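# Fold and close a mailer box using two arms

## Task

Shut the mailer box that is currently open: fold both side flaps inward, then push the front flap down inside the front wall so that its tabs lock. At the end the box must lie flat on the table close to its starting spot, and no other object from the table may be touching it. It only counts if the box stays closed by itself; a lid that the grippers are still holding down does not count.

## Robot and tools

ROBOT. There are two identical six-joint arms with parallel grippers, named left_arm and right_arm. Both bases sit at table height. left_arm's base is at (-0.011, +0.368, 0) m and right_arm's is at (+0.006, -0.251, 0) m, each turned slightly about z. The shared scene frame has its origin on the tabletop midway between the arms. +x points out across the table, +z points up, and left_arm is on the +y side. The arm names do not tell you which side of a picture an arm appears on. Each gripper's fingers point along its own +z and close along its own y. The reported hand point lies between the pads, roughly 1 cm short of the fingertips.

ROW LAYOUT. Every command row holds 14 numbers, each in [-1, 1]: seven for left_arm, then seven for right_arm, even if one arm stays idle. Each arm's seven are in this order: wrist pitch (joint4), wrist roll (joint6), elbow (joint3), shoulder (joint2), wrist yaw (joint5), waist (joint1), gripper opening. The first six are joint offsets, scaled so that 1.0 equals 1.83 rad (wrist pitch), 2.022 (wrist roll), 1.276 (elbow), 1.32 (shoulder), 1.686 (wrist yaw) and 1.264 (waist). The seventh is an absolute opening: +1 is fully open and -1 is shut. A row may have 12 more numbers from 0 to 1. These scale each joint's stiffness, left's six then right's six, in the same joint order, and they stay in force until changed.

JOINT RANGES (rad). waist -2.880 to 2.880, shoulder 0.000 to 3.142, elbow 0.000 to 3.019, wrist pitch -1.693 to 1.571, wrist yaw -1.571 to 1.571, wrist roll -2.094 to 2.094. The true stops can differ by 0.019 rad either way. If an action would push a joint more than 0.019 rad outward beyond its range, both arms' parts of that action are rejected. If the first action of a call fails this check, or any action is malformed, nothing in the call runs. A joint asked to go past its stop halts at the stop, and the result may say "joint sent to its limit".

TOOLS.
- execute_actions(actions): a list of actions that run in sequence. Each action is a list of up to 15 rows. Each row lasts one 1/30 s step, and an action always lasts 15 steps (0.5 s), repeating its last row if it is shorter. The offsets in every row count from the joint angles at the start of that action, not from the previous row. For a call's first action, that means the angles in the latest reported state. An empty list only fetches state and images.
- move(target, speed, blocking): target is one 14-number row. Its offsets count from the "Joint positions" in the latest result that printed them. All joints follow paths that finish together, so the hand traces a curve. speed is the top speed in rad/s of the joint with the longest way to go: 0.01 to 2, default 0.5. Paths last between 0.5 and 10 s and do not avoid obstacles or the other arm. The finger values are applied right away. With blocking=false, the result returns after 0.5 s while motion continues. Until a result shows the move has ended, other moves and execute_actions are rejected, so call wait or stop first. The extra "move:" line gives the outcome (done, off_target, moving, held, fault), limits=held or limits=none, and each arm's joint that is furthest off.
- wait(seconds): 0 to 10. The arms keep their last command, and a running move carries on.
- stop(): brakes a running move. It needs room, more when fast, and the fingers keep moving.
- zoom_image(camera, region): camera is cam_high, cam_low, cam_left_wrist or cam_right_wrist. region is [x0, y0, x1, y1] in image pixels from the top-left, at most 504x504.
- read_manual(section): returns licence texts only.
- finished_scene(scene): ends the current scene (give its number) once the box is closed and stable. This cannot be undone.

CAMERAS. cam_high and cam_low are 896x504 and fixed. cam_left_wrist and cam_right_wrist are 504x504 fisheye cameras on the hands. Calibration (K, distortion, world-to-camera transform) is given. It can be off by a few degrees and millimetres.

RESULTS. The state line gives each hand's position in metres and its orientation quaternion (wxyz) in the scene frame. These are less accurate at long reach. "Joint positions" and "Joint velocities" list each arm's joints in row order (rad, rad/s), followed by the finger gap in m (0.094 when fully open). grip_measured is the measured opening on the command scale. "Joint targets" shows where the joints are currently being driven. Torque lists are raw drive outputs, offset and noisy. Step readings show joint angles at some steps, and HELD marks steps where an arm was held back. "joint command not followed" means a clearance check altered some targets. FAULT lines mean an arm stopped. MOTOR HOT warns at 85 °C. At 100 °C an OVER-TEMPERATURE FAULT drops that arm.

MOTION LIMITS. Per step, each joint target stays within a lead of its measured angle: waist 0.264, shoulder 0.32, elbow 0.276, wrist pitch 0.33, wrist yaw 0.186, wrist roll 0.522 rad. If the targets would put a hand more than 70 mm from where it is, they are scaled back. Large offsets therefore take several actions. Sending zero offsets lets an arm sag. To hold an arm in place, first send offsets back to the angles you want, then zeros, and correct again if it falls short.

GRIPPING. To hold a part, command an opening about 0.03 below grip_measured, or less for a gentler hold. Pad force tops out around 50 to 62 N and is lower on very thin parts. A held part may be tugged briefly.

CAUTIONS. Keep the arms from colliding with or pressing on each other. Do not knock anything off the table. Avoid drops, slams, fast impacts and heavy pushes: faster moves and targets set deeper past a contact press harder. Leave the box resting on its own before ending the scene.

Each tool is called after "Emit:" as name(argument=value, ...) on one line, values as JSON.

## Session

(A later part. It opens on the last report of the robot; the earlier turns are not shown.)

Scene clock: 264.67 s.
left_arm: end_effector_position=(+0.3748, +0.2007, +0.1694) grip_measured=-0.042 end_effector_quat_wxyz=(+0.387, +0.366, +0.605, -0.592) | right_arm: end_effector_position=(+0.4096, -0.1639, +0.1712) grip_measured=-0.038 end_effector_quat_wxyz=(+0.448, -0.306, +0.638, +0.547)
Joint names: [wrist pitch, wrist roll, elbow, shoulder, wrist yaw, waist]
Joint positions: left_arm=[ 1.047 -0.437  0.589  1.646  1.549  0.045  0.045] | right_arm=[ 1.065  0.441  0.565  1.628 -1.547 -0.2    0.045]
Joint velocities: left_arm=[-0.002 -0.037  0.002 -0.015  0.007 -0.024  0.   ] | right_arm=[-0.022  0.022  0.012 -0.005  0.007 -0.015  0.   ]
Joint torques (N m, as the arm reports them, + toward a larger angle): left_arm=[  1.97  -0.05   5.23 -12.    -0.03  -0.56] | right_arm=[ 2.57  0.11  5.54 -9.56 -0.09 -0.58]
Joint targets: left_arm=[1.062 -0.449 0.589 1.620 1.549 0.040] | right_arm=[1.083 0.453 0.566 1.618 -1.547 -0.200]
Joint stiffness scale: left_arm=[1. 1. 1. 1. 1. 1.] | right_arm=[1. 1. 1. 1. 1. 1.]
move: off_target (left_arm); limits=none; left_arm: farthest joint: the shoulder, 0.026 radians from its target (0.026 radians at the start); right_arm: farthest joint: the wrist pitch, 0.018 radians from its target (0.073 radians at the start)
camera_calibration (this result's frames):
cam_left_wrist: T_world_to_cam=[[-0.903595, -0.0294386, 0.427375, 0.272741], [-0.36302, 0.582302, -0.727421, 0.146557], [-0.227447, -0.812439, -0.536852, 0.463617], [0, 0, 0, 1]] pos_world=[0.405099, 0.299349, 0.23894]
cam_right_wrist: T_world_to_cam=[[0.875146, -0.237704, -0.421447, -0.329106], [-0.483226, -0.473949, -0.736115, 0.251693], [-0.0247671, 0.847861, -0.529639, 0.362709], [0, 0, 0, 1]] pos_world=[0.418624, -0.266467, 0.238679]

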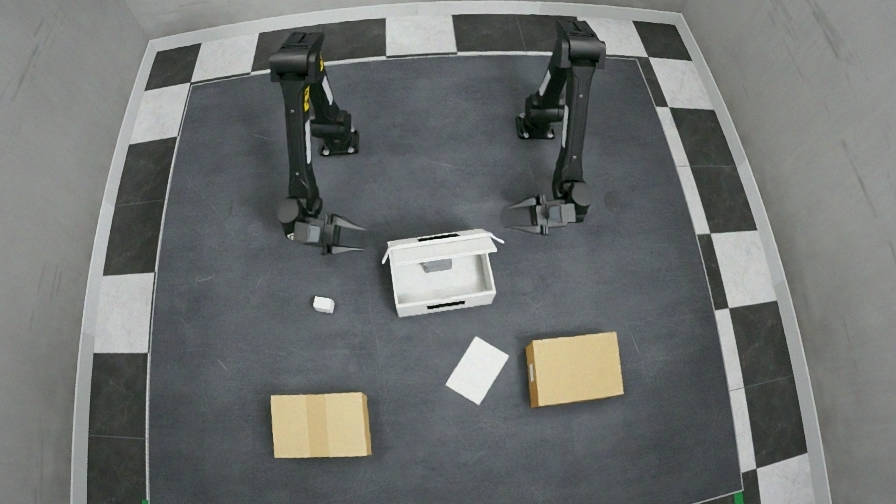

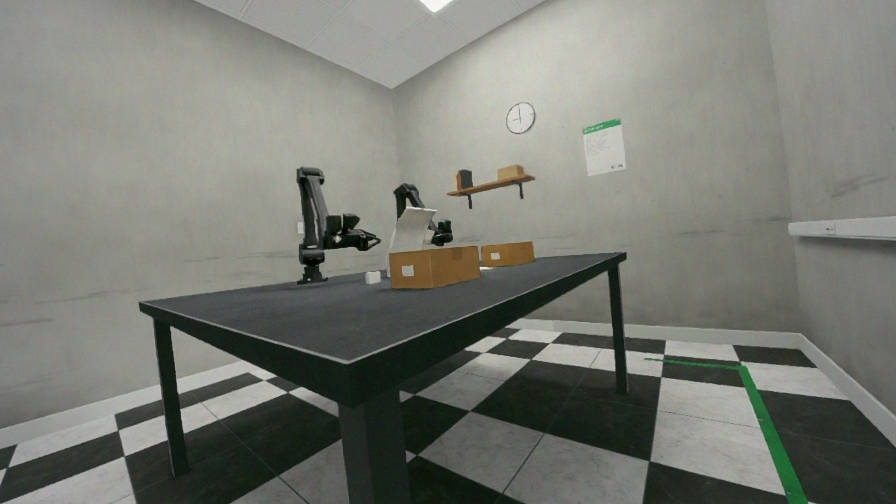

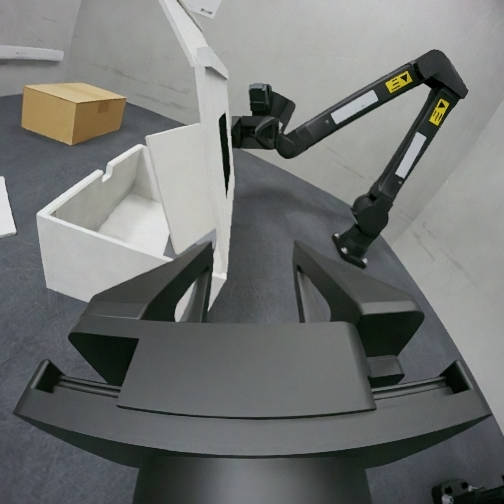

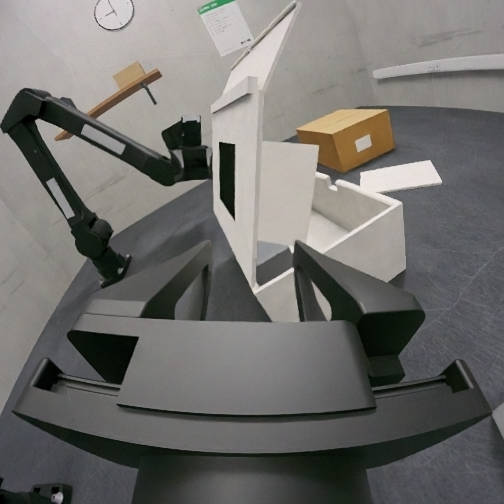

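Emit:
move(target=[-0.03,-0.006,0.11,0.046,-0.02,-0.04,-0.04,0,0.006,0.04,0,0,0.065,-0.04], speed=0.1)

Scene clock: 276.03 s.
left_arm: end_effector_position=(+0.4090, +0.1830, +0.1796) grip_measured=-0.042 end_effector_quat_wxyz=(+0.388, +0.376, +0.599, -0.591) | right_arm: end_effector_position=(+0.4100, -0.1378, +0.1771) grip_measured=-0.038 end_effector_quat_wxyz=(+0.435, -0.334, +0.623, +0.558)
Joint names: [wrist pitch, wrist roll, elbow, shoulder, wrist yaw, waist]
Joint positions: left_arm=[ 0.998 -0.437  0.696  1.687  1.519  0.002  0.045] | right_arm=[ 1.065  0.441  0.588  1.628 -1.547 -0.132  0.045]
Joint velocities: left_arm=[ 0.002 -0.051 -0.002 -0.005  0.051 -0.015 -0.   ] | right_arm=[-0.012 -0.007 -0.002 -0.024  0.066  0.015  0.001]
Joint torques (N m, as the arm reports them, + toward a larger angle): left_arm=[ 1.   -0.06  8.52 -9.51 -0.21 -0.65] | right_arm=[ 1.69  0.08  8.11 -9.09 -0.09  0.72]
Joint targets: left_arm=[0.992 -0.449 0.729 1.707 1.515 -0.005] | right_arm=[1.065 0.453 0.616 1.628 -1.547 -0.117]
Joint stiffness scale: left_arm=[1. 1. 1. 1. 1. 1.] | right_arm=[1. 1. 1. 1. 1. 1.]
move: off_target (left_arm, right_arm); limits=none; left_arm: farthest joint: the elbow, 0.033 radians from its target (0.140 radians at the start); right_arm: farthest joint: the elbow, 0.028 radians from its target (0.051 radians at the start)
camera_calibration (this result's frames):
cam_left_wrist: T_world_to_cam=[[-0.911122, -0.0165846, 0.411802, 0.302278], [-0.342228, 0.587196, -0.73354, 0.168398], [-0.229643, -0.809275, -0.540683, 0.463484], [0, 0, 0, 1]] pos_world=[0.439478, 0.281217, 0.249646]
cam_right_wrist: T_world_to_cam=[[0.89811, -0.179084, -0.401655, -0.325579], [-0.434034, -0.507995, -0.744013, 0.245141], [-0.0707979, 0.842538, -0.533964, 0.362639], [0, 0, 0, 1]] pos_world=[0.424479, -0.239313, 0.245253]

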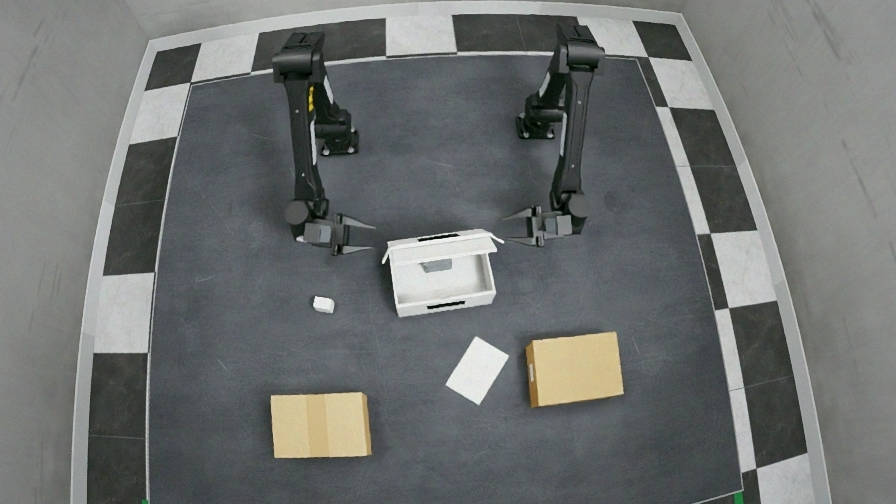

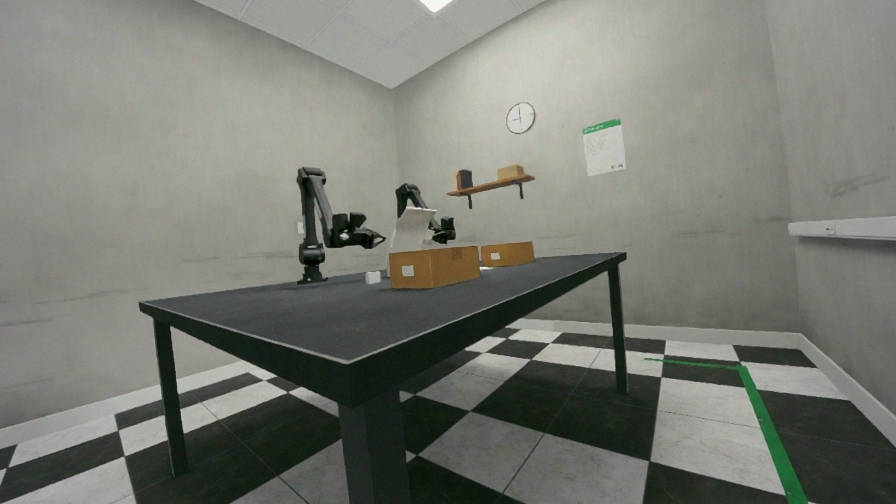

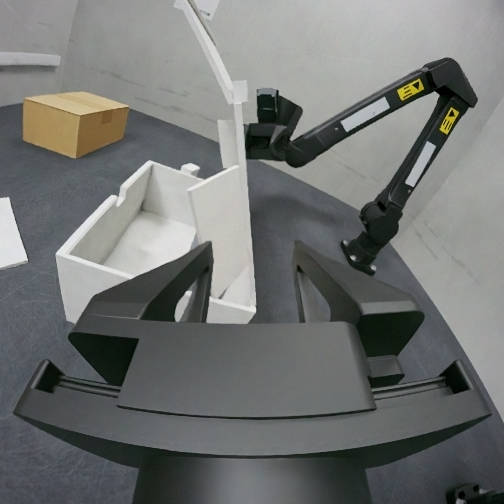

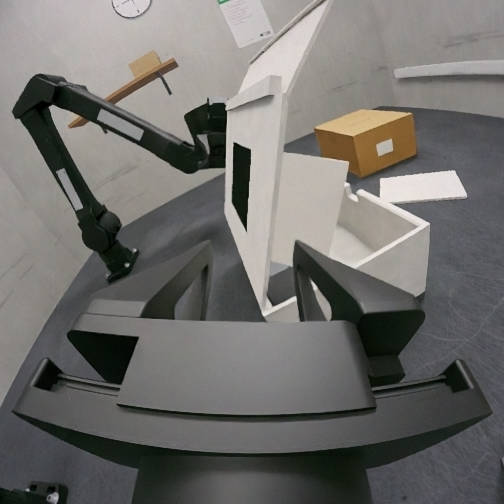

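Emit:
move(target=[0,-0.006,0.026,0.014,0,-0.065,-0.04,-0.012,0.006,0.068,0.035,0,0.055,-0.04], speed=0.06)

Scene clock: 285.00 s.
left_arm: end_effector_position=(+0.3937, +0.1517, +0.1796) grip_measured=-0.042 end_effector_quat_wxyz=(+0.366, +0.398, +0.584, -0.605) | right_arm: end_effector_position=(+0.4234, -0.1177, +0.1796) grip_measured=-0.038 end_effector_quat_wxyz=(+0.423, -0.355, +0.611, +0.567)
Joint names: [wrist pitch, wrist roll, elbow, shoulder, wrist yaw, waist]
Joint positions: left_arm=[ 0.998 -0.437  0.696  1.687  1.519 -0.074  0.045] | right_arm=[ 1.054  0.442  0.645  1.662 -1.547 -0.077  0.045]
Joint velocities: left_arm=[ 0.007  0.037  0.007  0.005  0.051 -0.005 -0.001] | right_arm=[-0.002  0.051 -0.017  0.005 -0.007  0.005 -0.   ]
Joint torques (N m, as the arm reports them, + toward a larger angle): left_arm=[ 1.31 -0.05  8.54 -9.58 -0.04 -0.59] | right_arm=[ 1.47  0.1   8.06 -9.01 -0.1   0.42]
Joint targets: left_arm=[0.998 -0.449 0.729 1.706 1.519 -0.080] | right_arm=[1.043 0.454 0.674 1.673 -1.547 -0.062]
Joint stiffness scale: left_arm=[1. 1. 1. 1. 1. 1.] | right_arm=[1. 1. 1. 1. 1. 1.]
move: off_target (left_arm, right_arm); limits=none; left_arm: farthest joint: the elbow, 0.033 radians from its target (0.033 radians at the start); right_arm: farthest joint: the elbow, 0.030 radians from its target (0.087 radians at the start)
camera_calibration (this result's frames):
cam_left_wrist: T_world_to_cam=[[-0.909756, 0.0525633, 0.411802, 0.27684], [-0.296709, 0.61146, -0.73354, 0.15997], [-0.290358, -0.789528, -0.540683, 0.455544], [0, 0, 0, 1]] pos_world=[0.431593, 0.247298, 0.249646]
cam_right_wrist: T_world_to_cam=[[0.911403, -0.12994, -0.390461, -0.334918], [-0.396416, -0.531883, -0.748301, 0.245028], [-0.110445, 0.836789, -0.536271, 0.364458], [0, 0, 0, 1]] pos_world=[0.442631, -0.218167, 0.24803]

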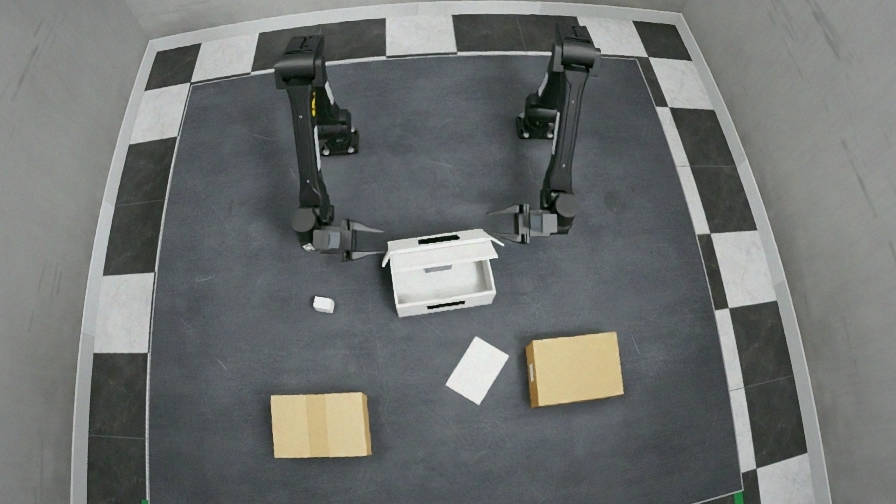

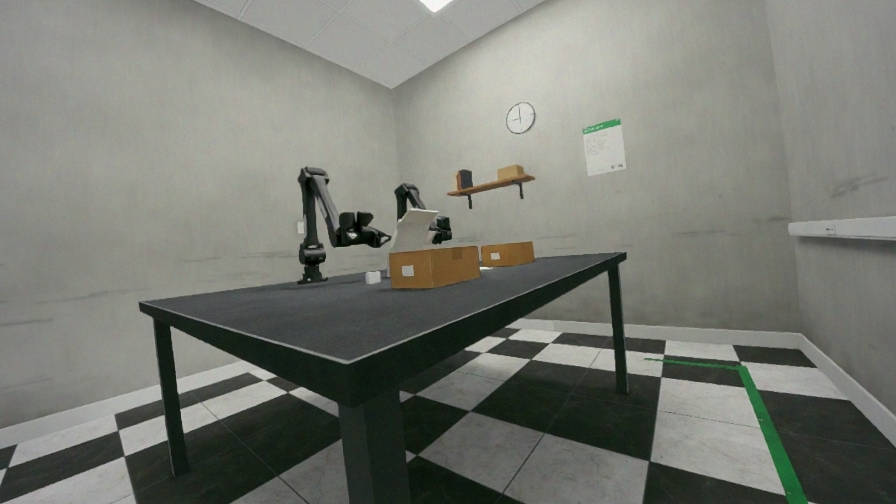

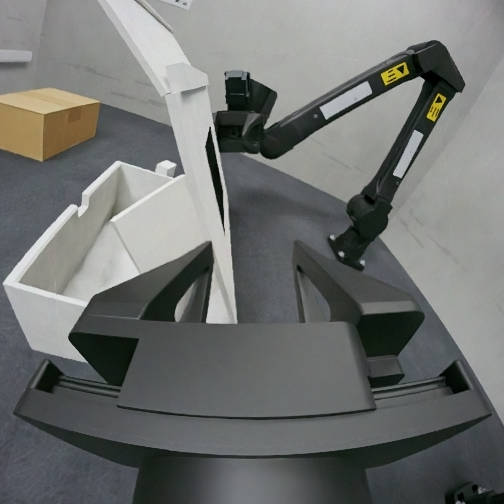

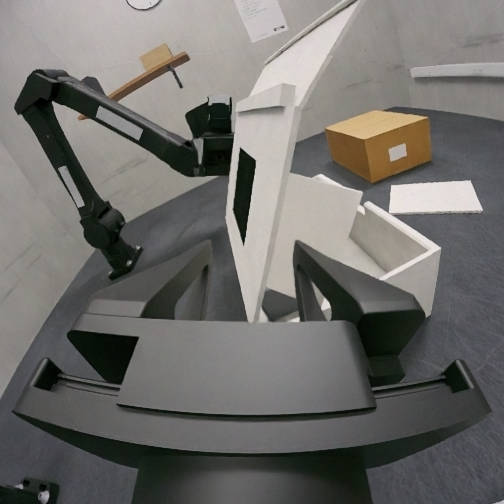

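Emit:
move(target=[0,-0.006,0.026,0.014,0,0.02,-0.04,-0.022,0.006,0.10,0.052,0,0.06,-0.04], speed=0.07)

Scene clock: 310.17 s.
left_arm: end_effector_position=(+0.3975, +0.1588, +0.1796) grip_measured=-0.042 end_effector_quat_wxyz=(+0.371, +0.393, +0.588, -0.602) | right_arm: end_effector_position=(+0.4486, -0.0964, +0.1814) grip_measured=-0.038 end_effector_quat_wxyz=(+0.409, -0.373, +0.600, +0.577)
Joint names: [wrist pitch, wrist roll, elbow, shoulder, wrist yaw, waist]
Joint positions: left_arm=[ 0.998 -0.437  0.696  1.687  1.519 -0.057  0.045] | right_arm=[ 1.025  0.443  0.74   1.719 -1.547 -0.022  0.045]
Joint velocities: left_arm=[-0.002 -0.051 -0.017 -0.024 -0.007 -0.024 -0.   ] | right_arm=[-0.002 -0.007  0.017 -0.005 -0.007  0.005 -0.   ]
Joint torques (N m, as the arm reports them, + toward a larger angle): left_arm=[ 1.3  -0.06  8.55 -9.61 -0.04  0.42] | right_arm=[  1.33   0.11   8.52 -10.09  -0.06   1.2 ]
Joint targets: left_arm=[0.998 -0.449 0.729 1.706 1.519 -0.049] | right_arm=[1.014 0.454 0.773 1.730 -1.547 -0.001]
Joint stiffness scale: left_arm=[1. 1. 1. 1. 1. 1.] | right_arm=[1. 1. 1. 1. 1. 1.]
move: off_target (left_arm, right_arm); limits=none; left_arm: farthest joint: the elbow, 0.033 radians from its target (0.033 radians at the start); right_arm: farthest joint: the elbow, 0.032 radians from its target (0.127 radians at the start)
camera_calibration (this result's frames):
cam_left_wrist: T_world_to_cam=[[-0.910538, 0.0365918, 0.411802, 0.282711], [-0.307393, 0.606159, -0.73354, 0.161803], [-0.276459, -0.794501, -0.540683, 0.457528], [0, 0, 0, 1]] pos_world=[0.433644, 0.255084, 0.249646]
cam_right_wrist: T_world_to_cam=[[0.919644, -0.0801363, -0.38449, -0.354405], [-0.361968, -0.552869, -0.750543, 0.250672], [-0.152427, 0.829406, -0.537449, 0.368751], [0, 0, 0, 1]] pos_world=[0.472869, -0.195656, 0.25006]

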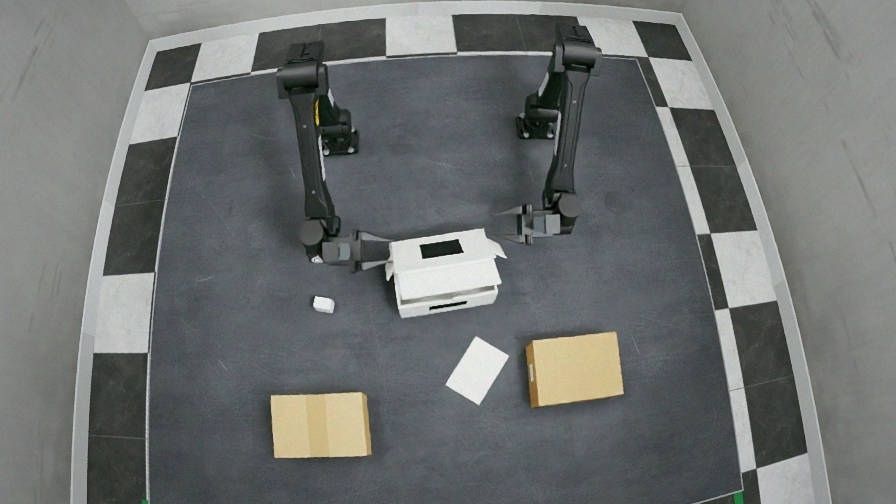

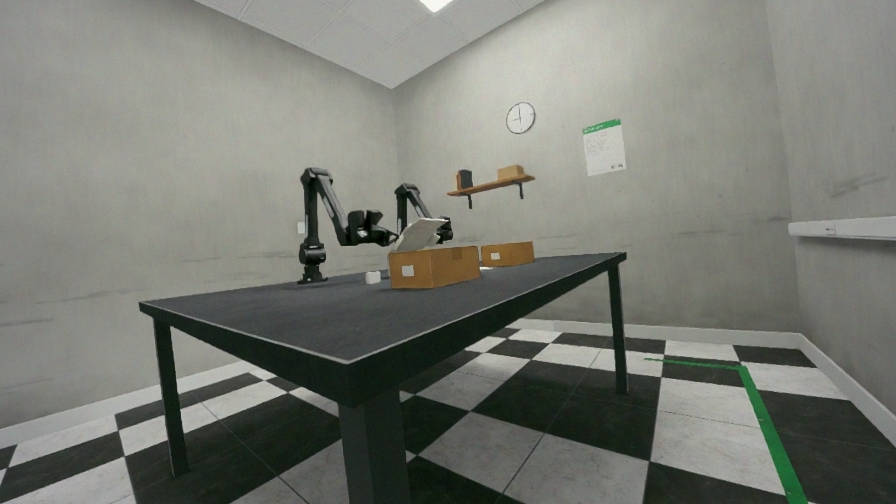

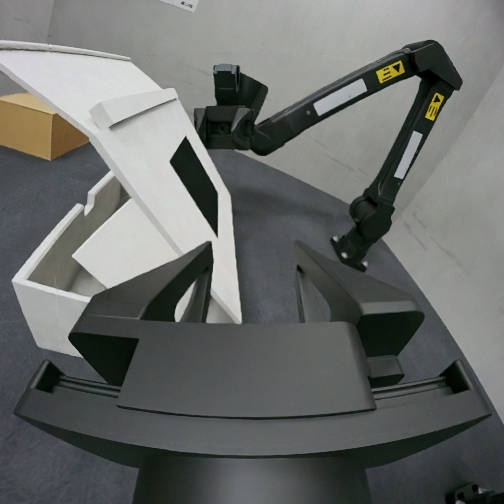

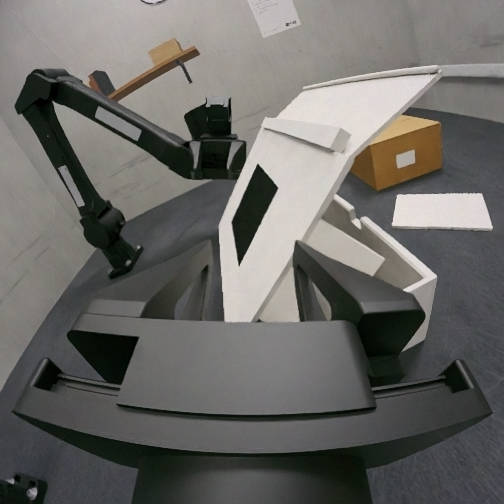

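Emit:
move(target=[0,-0.006,0.026,0.014,0,0.12,-0.04,0.025,0.006,-0.08,-0.055,0,-0.11,-0.04], speed=0.12)

Emit:
move(target=[-0.103,-0.006,0.13,-0.053,-0.049,-0.03,-0.04,0,0,0,0,0,0,-0.04], speed=0.2)

Emit:
move(target=[0,-0.006,0.026,-0.02,0,-0.09,-0.04,0.01,0,0,0,0,0,-0.04], speed=0.12)

Scene clock: 344.07 s.
left_arm: end_effector_position=(+0.4239, +0.2214, +0.1796) grip_measured=-0.042 end_effector_quat_wxyz=(+0.414, +0.349, +0.615, -0.573) | right_arm: end_effector_position=(+0.4294, -0.1475, +0.1791) grip_measured=-0.038 end_effector_quat_wxyz=(+0.441, -0.330, +0.625, +0.553)
Joint names: [wrist pitch, wrist roll, elbow, shoulder, wrist yaw, waist]
Joint positions: left_arm=[ 0.998 -0.437  0.696  1.687  1.519  0.091  0.045] | right_arm=[ 1.052  0.444  0.638  1.657 -1.547 -0.148  0.045]
Joint velocities: left_arm=[-0.007 -0.007 -0.007 -0.015 -0.051 -0.005 -0.   ] | right_arm=[ 0.012 -0.022  0.017 -0.005  0.007 -0.015 -0.   ]
Joint torques (N m, as the arm reports them, + toward a larger angle): left_arm=[ 1.29 -0.05  8.57 -9.58 -0.04 -0.05] | right_arm=[  2.57   0.11   5.73 -11.13  -0.06  -1.64]
Joint targets: left_arm=[0.998 -0.449 0.729 1.706 1.519 0.095] | right_arm=[1.070 0.456 0.638 1.646 -1.547 -0.161]
Joint stiffness scale: left_arm=[1. 1. 1. 1. 1. 1.] | right_arm=[1. 1. 1. 1. 1. 1.]
move: off_target (left_arm); limits=none; left_arm: farthest joint: the elbow, 0.033 radians from its target (0.033 radians at the start); right_arm: farthest joint: the wrist pitch, 0.019 radians from its target (0.046 radians at the start)
camera_calibration (this result's frames):
cam_left_wrist: T_world_to_cam=[[-0.905979, -0.0980878, 0.411802, 0.332335], [-0.393424, 0.5542, -0.73354, 0.179977], [-0.156269, -0.826584, -0.540683, 0.470667], [0, 0, 0, 1]] pos_world=[0.445446, 0.3219, 0.249646]
cam_right_wrist: T_world_to_cam=[[0.897086, -0.194454, -0.396767, -0.346664], [-0.438565, -0.501242, -0.745934, 0.253392], [-0.0538262, 0.843175, -0.534938, 0.366213], [0, 0, 0, 1]] pos_world=[0.441828, -0.249181, 0.24737]

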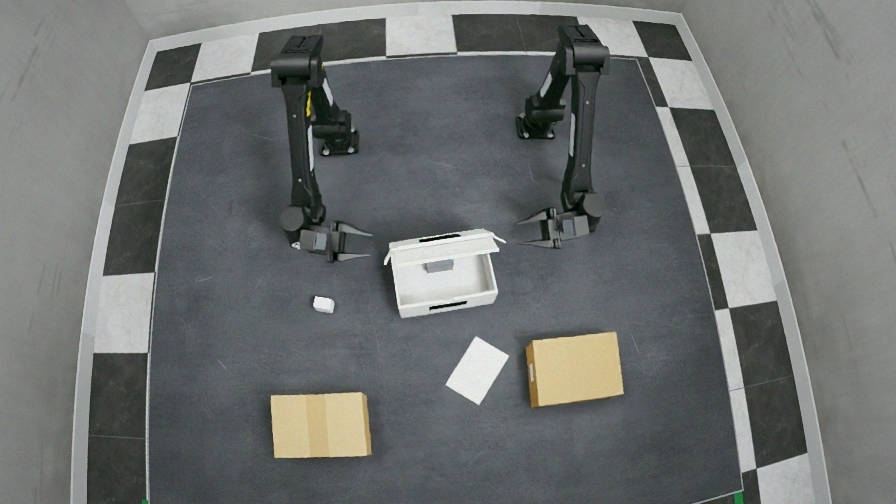

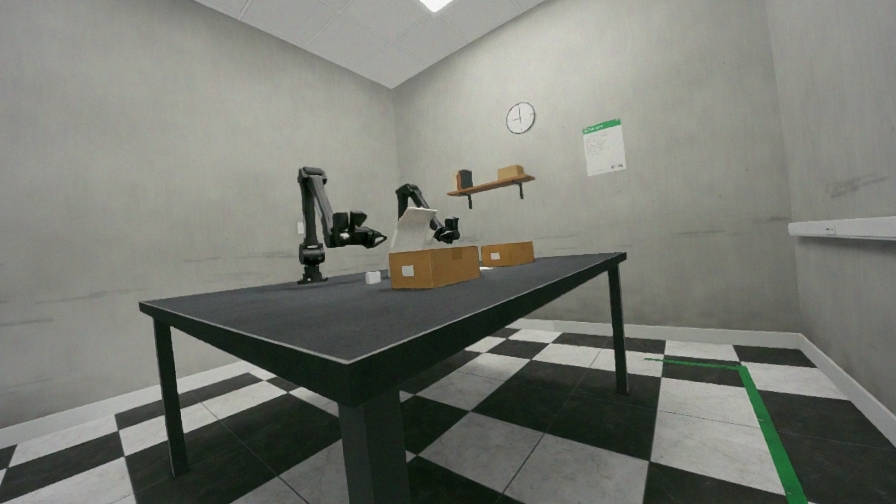

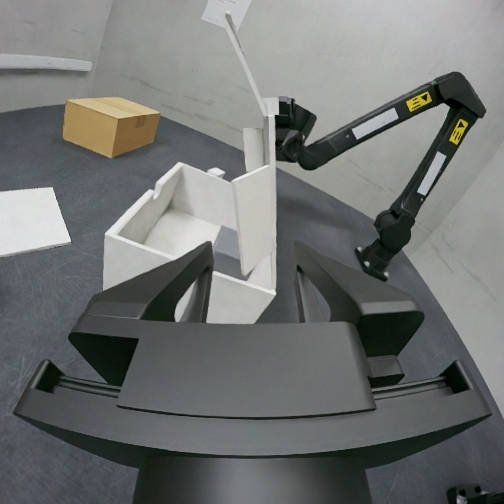

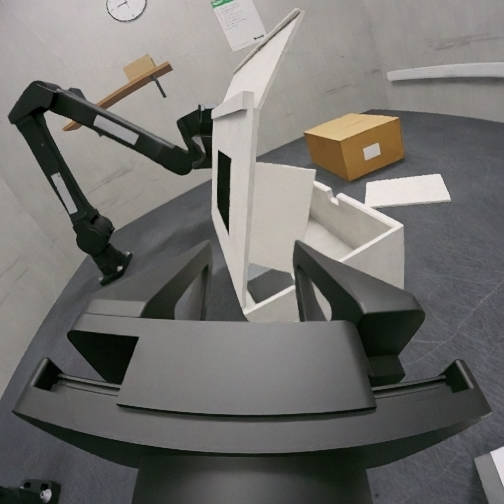

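Scene clock: 345.43 s.
left_arm: end_effector_position=(+0.4684, +0.2104, +0.2245) grip_measured=-0.042 end_effector_quat_wxyz=(+0.425, +0.331, +0.625, -0.565) | right_arm: end_effector_position=(+0.4294, -0.1475, +0.1791) grip_measured=-0.038 end_effector_quat_wxyz=(+0.441, -0.330, +0.625, +0.553)
Joint names: [wrist pitch, wrist roll, elbow, shoulder, wrist yaw, waist]
Joint positions: left_arm=[ 0.816 -0.437  0.826  1.643  1.441  0.06   0.045] | right_arm=[ 1.052  0.444  0.638  1.657 -1.547 -0.148  0.045]
Joint velocities: left_arm=[-0.007  0.066  0.002  0.005  0.037  0.005 -0.   ] | right_arm=[-0.002  0.081  0.007  0.005 -0.037  0.005  0.001]
Joint torques (N m, as the arm reports them, + toward a larger angle): left_arm=[  1.1   -0.05   9.97 -13.78  -0.22  -0.57] | right_arm=[ 1.99 -0.02  5.79 -9.82 -0.06 -0.45]
Joint targets: left_arm=[0.810 -0.449 0.862 1.617 1.437 0.053] | right_arm=[1.052 0.444 0.638 1.657 -1.547 -0.148]
Joint stiffness scale: left_arm=[1. 1. 1. 1. 1. 1.] | right_arm=[1. 1. 1. 1. 1. 1.]
move: off_target (left_arm); limits=none; left_arm: farthest joint: the elbow, 0.036 radians from its target (0.166 radians at the start); right_arm: farthest joint: the waist, 0.000 radians from its target (0.000 radians at the start)
camera_calibration (this result's frames):
cam_left_wrist: T_world_to_cam=[[-0.896696, -0.14048, 0.419763, 0.355896], [-0.425581, 0.534381, -0.730287, 0.254928], [-0.121723, -0.833488, -0.538963, 0.477702], [0, 0, 0, 1]] pos_world=[0.48577, 0.311927, 0.294242]
cam_right_wrist: T_world_to_cam=[[0.897086, -0.194454, -0.396767, -0.346664], [-0.438565, -0.501242, -0.745934, 0.253392], [-0.0538262, 0.843175, -0.534938, 0.366213], [0, 0, 0, 1]] pos_world=[0.441828, -0.249181, 0.24737]

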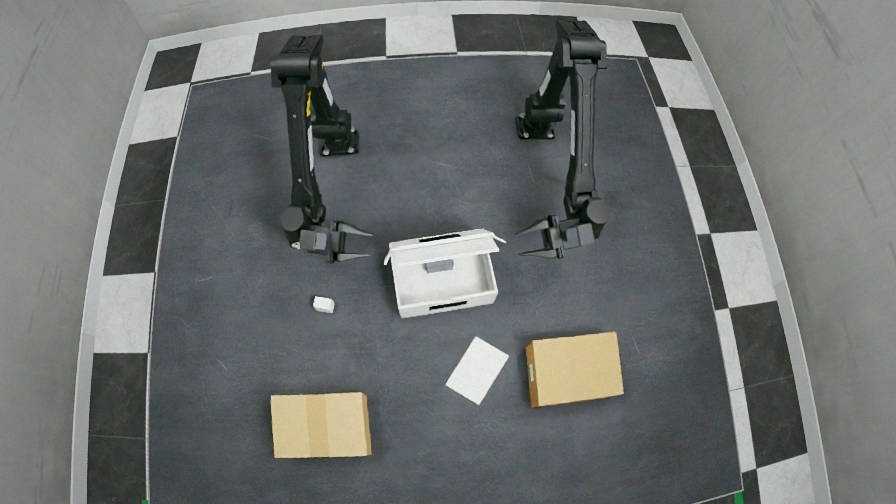

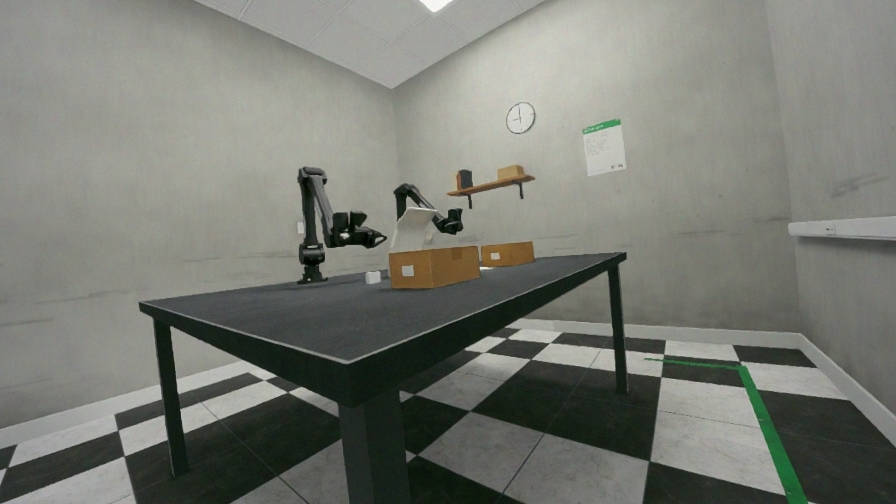

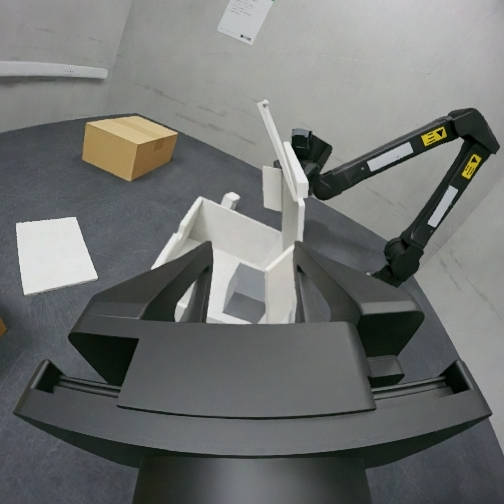

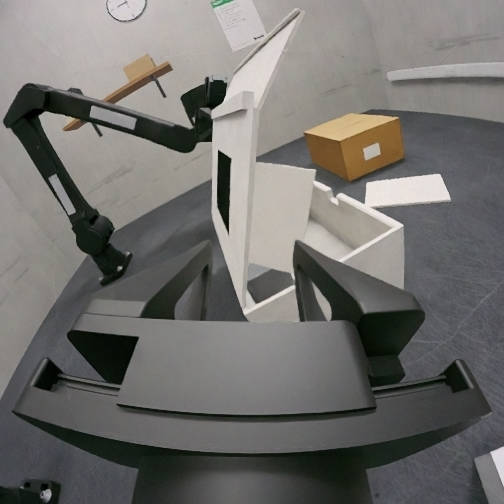

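Scene clock: 346.73 s.
left_arm: end_effector_position=(+0.4480, +0.1585, +0.2245) grip_measured=-0.042 end_effector_quat_wxyz=(+0.393, +0.365, +0.606, -0.588) | right_arm: end_effector_position=(+0.4294, -0.1475, +0.1791) grip_measured=-0.038 end_effector_quat_wxyz=(+0.441, -0.330, +0.625, +0.553)
Joint names: [wrist pitch, wrist roll, elbow, shoulder, wrist yaw, waist]
Joint positions: left_arm=[ 0.816 -0.437  0.826  1.643  1.441 -0.051  0.045] | right_arm=[ 1.052  0.444  0.638  1.657 -1.547 -0.148  0.045]
Joint velocities: left_arm=[ 0.002 -0.022 -0.007 -0.015 -0.022 -0.005 -0.   ] | right_arm=[-0.002  0.007 -0.007 -0.024 -0.022 -0.005 -0.   ]
Joint torques (N m, as the arm reports them, + toward a larger angle): left_arm=[  1.35  -0.05   9.69 -13.87  -0.02  -0.2 ] | right_arm=[ 2.67  0.    5.71 -9.66 -0.09 -0.4 ]
Joint targets: left_arm=[0.816 -0.449 0.859 1.617 1.441 -0.054] | right_arm=[1.070 0.444 0.638 1.657 -1.547 -0.148]
Joint stiffness scale: left_arm=[1. 1. 1. 1. 1. 1.] | right_arm=[1. 1. 1. 1. 1. 1.]
move: off_target (left_arm); limits=none; left_arm: farthest joint: the elbow, 0.033 radians from its target (0.033 radians at the start); right_arm: farthest joint: the wrist pitch, 0.018 radians from its target (0.018 radians at the start)
camera_calibration (this result's frames):
cam_left_wrist: T_world_to_cam=[[-0.906724, -0.0406234, 0.419763, 0.319029], [-0.363982, 0.578099, -0.730287, 0.239517], [-0.212998, -0.814955, -0.538963, 0.469871], [0, 0, 0, 1]] pos_world=[0.476533, 0.257419, 0.294242]
cam_right_wrist: T_world_to_cam=[[0.897086, -0.194454, -0.396767, -0.346664], [-0.438565, -0.501242, -0.745934, 0.253392], [-0.0538262, 0.843175, -0.534938, 0.366213], [0, 0, 0, 1]] pos_world=[0.441828, -0.249181, 0.24737]

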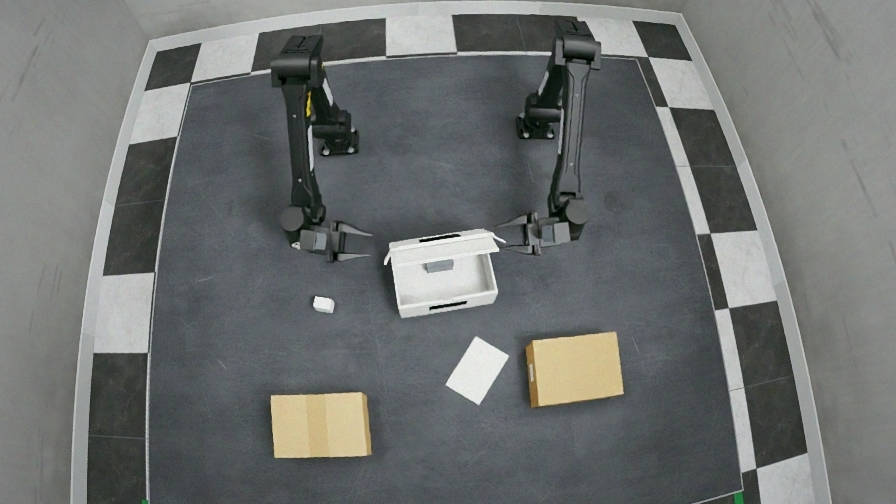

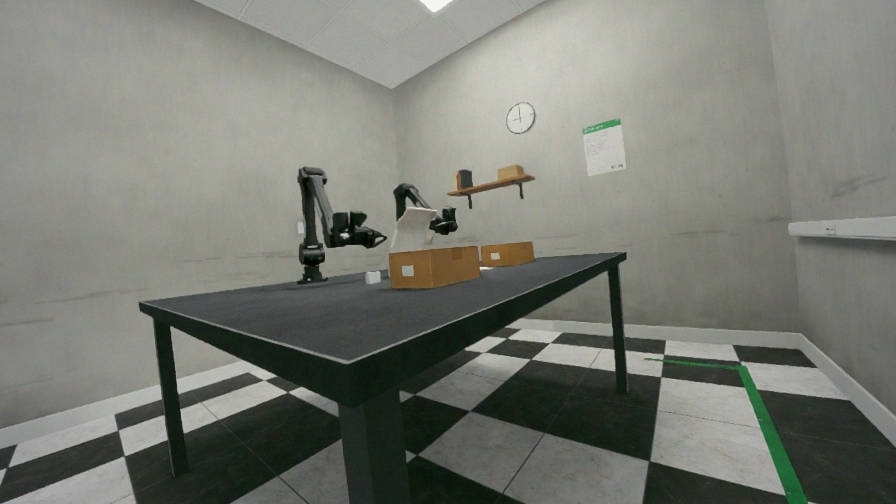

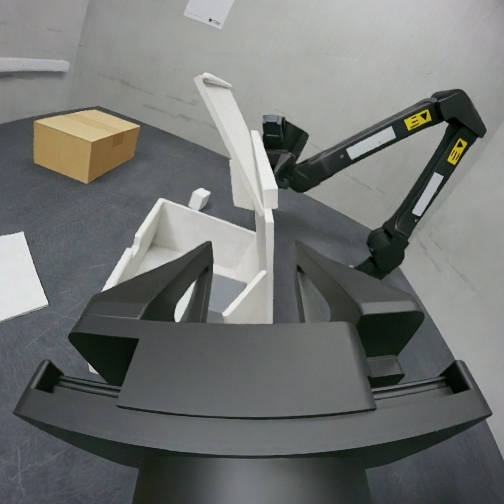

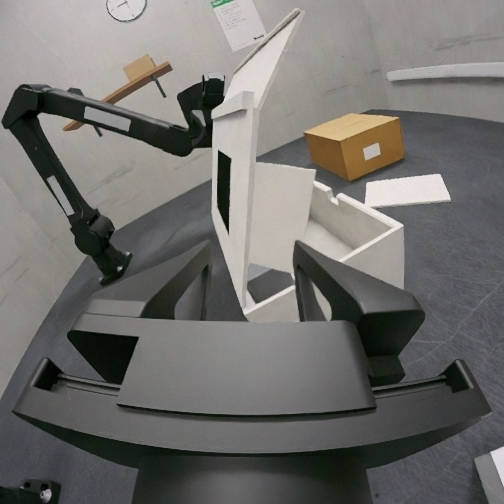

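Emit:
move(target=[0,-0.006,0.026,-0.02,0,-0.07,-0.04,0.017,0,-0.03,-0.025,0,0.035,-0.04], speed=0.08)

Emit:
move(target=[0,-0.006,0.026,-0.02,0,0,-0.75,0.01,0,0,0,0,0.01,-0.04])

Scene clock: 356.97 s.
left_arm: end_effector_position=(+0.4289, +0.1209, +0.2245) grip_measured=-0.042 end_effector_quat_wxyz=(+0.368, +0.390, +0.590, -0.603) | right_arm: end_effector_position=(+0.4129, -0.1332, +0.1779) grip_measured=-0.038 end_effector_quat_wxyz=(+0.432, -0.339, +0.620, +0.560)
Joint names: [wrist pitch, wrist roll, elbow, shoulder, wrist yaw, waist]
Joint positions: left_arm=[ 0.816 -0.437  0.826  1.643  1.441 -0.134  0.045] | right_arm=[ 1.065  0.444  0.6    1.635 -1.547 -0.119  0.045]
Joint velocities: left_arm=[ 0.002 -0.051 -0.007  0.015 -0.037  0.005  0.   ] | right_arm=[-0.002  0.022  0.007 -0.024  0.051 -0.015 -0.001]
Joint torques (N m, as the arm reports them, + toward a larger angle): left_arm=[  1.36  -0.05   9.76 -13.81  -0.03  -0.38] | right_arm=[  2.7   -0.01   5.52 -10.24  -0.05   1.38]
Joint targets: left_arm=[0.816 -0.449 0.859 1.617 1.441 -0.139] | right_arm=[1.083 0.444 0.600 1.624 -1.547 -0.104]
Joint stiffness scale: left_arm=[1. 1. 1. 1. 1. 1.] | right_arm=[1. 1. 1. 1. 1. 1.]
move: off_target (left_arm); limits=none; left_arm: farthest joint: the elbow, 0.033 radians from its target (0.033 radians at the start); right_arm: farthest joint: the wrist pitch, 0.018 radians from its target (0.031 radians at the start)
camera_calibration (this result's frames):
cam_left_wrist: T_world_to_cam=[[-0.906952, 0.0351808, 0.419763, 0.291124], [-0.314473, 0.606456, -0.730287, 0.229626], [-0.28026, -0.794339, -0.538963, 0.461539], [0, 0, 0, 1]] pos_world=[0.465597, 0.217118, 0.294242]
cam_right_wrist: T_world_to_cam=[[0.901421, -0.167537, -0.399213, -0.327307], [-0.425431, -0.513801, -0.744994, 0.245198], [-0.0803024, 0.841391, -0.534427, 0.363222], [0, 0, 0, 1]] pos_world=[0.428523, -0.234465, 0.246121]

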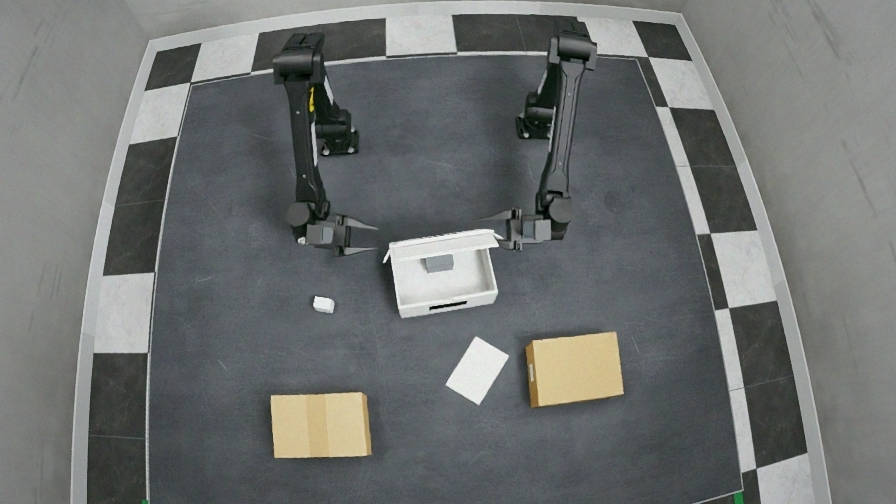

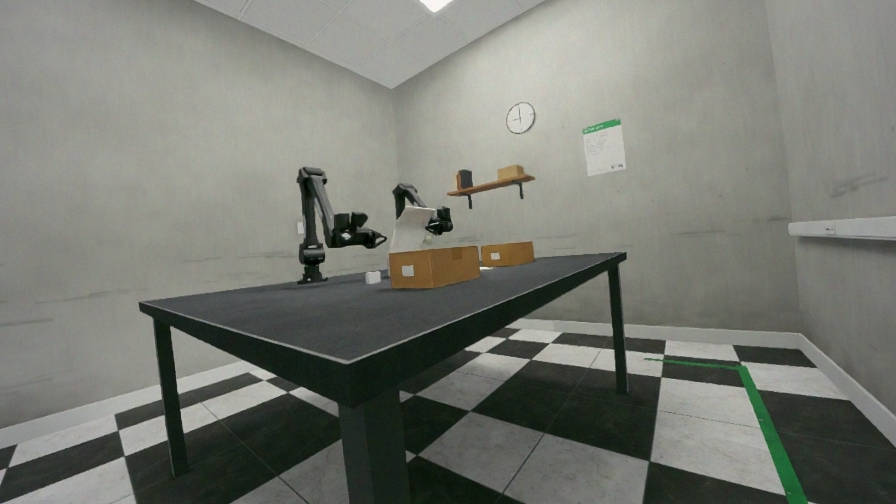

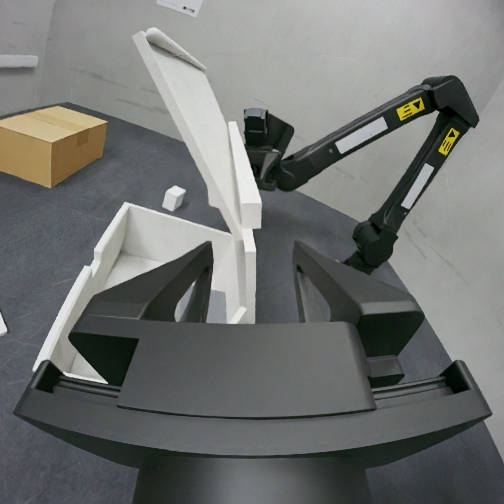

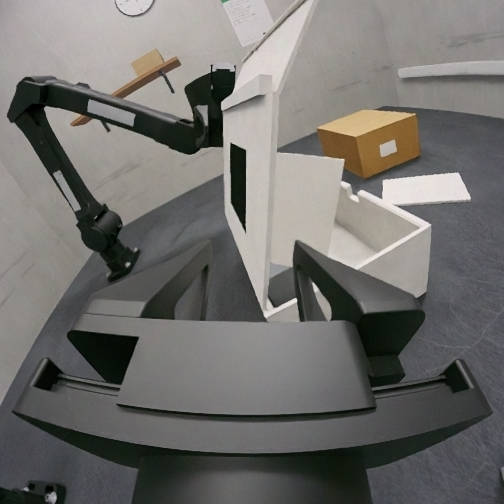

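Scene clock: 357.67 s.
left_arm: end_effector_position=(+0.4281, +0.1210, +0.2235) grip_measured=-0.748 end_effector_quat_wxyz=(+0.368, +0.390, +0.590, -0.604) | right_arm: end_effector_position=(+0.4129, -0.1332, +0.1779) grip_measured=-0.038 end_effector_quat_wxyz=(+0.432, -0.339, +0.620, +0.560)
Joint names: [wrist pitch, wrist roll, elbow, shoulder, wrist yaw, waist]
Joint positions: left_arm=[ 0.816 -0.435  0.824  1.643  1.441 -0.134  0.012] | right_arm=[ 1.065  0.444  0.6    1.635 -1.547 -0.119  0.045]
Joint velocities: left_arm=[-0.007 -0.007 -0.007 -0.005 -0.007  0.015  0.001] | right_arm=[ 0.007  0.037 -0.002 -0.005 -0.022 -0.005 -0.002]
Joint torques (N m, as the arm reports them, + toward a larger angle): left_arm=[  1.35  -0.06   9.9  -14.    -0.04  -0.12] | right_arm=[ 2.64 -0.04  5.78 -9.88 -0.09  0.86]
Joint targets: left_arm=[0.816 -0.449 0.859 1.617 1.441 -0.134] | right_arm=[1.083 0.444 0.600 1.635 -1.547 -0.106]
Joint stiffness scale: left_arm=[1. 1. 1. 1. 1. 1.] | right_arm=[1. 1. 1. 1. 1. 1.]
move: off_target (left_arm); limits=none; left_arm: farthest joint: the elbow, 0.036 radians from its target (0.033 radians at the start); right_arm: farthest joint: the wrist pitch, 0.018 radians from its target (0.018 radians at the start)
camera_calibration (this result's frames):
cam_left_wrist: T_world_to_cam=[[-0.906312, 0.0353591, 0.421128, 0.290193], [-0.315329, 0.606867, -0.729575, 0.228759], [-0.281366, -0.794016, -0.538861, 0.461312], [0, 0, 0, 1]] pos_world=[0.464937, 0.217202, 0.293272]
cam_right_wrist: T_world_to_cam=[[0.901421, -0.167537, -0.399213, -0.327307], [-0.425431, -0.513801, -0.744994, 0.245198], [-0.0803024, 0.841391, -0.534427, 0.363222], [0, 0, 0, 1]] pos_world=[0.428523, -0.234465, 0.246121]

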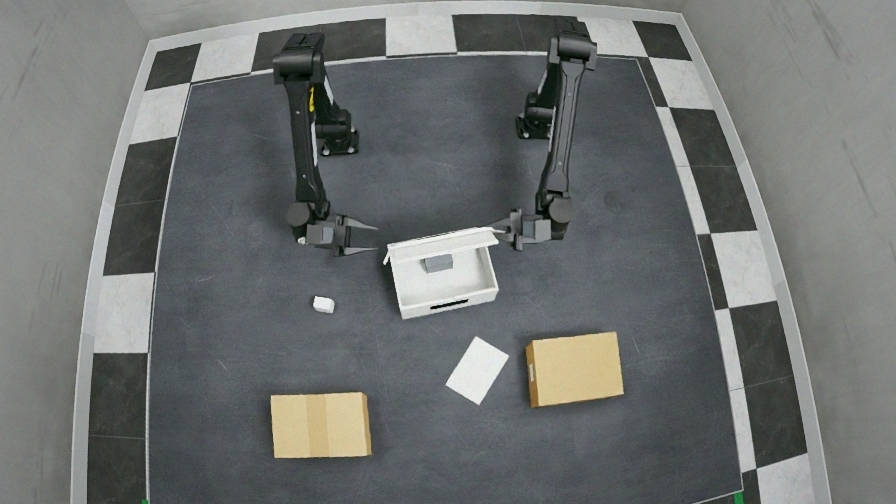

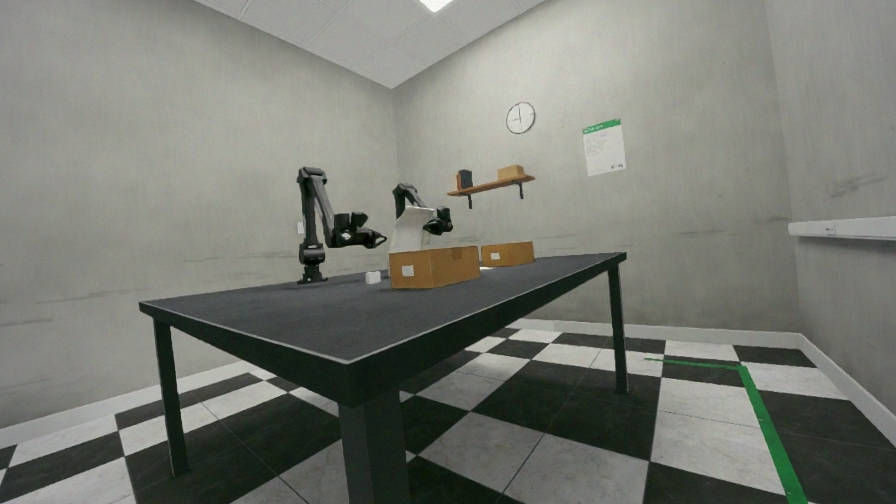

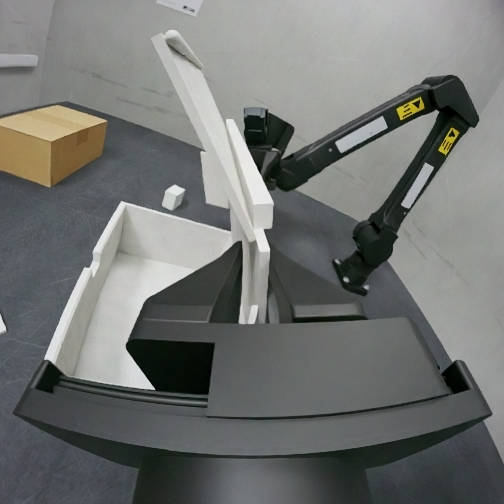

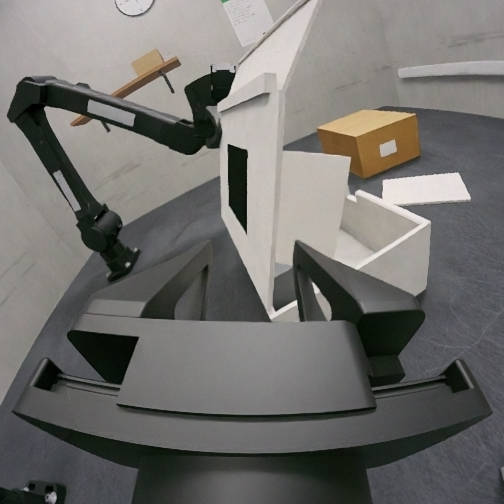

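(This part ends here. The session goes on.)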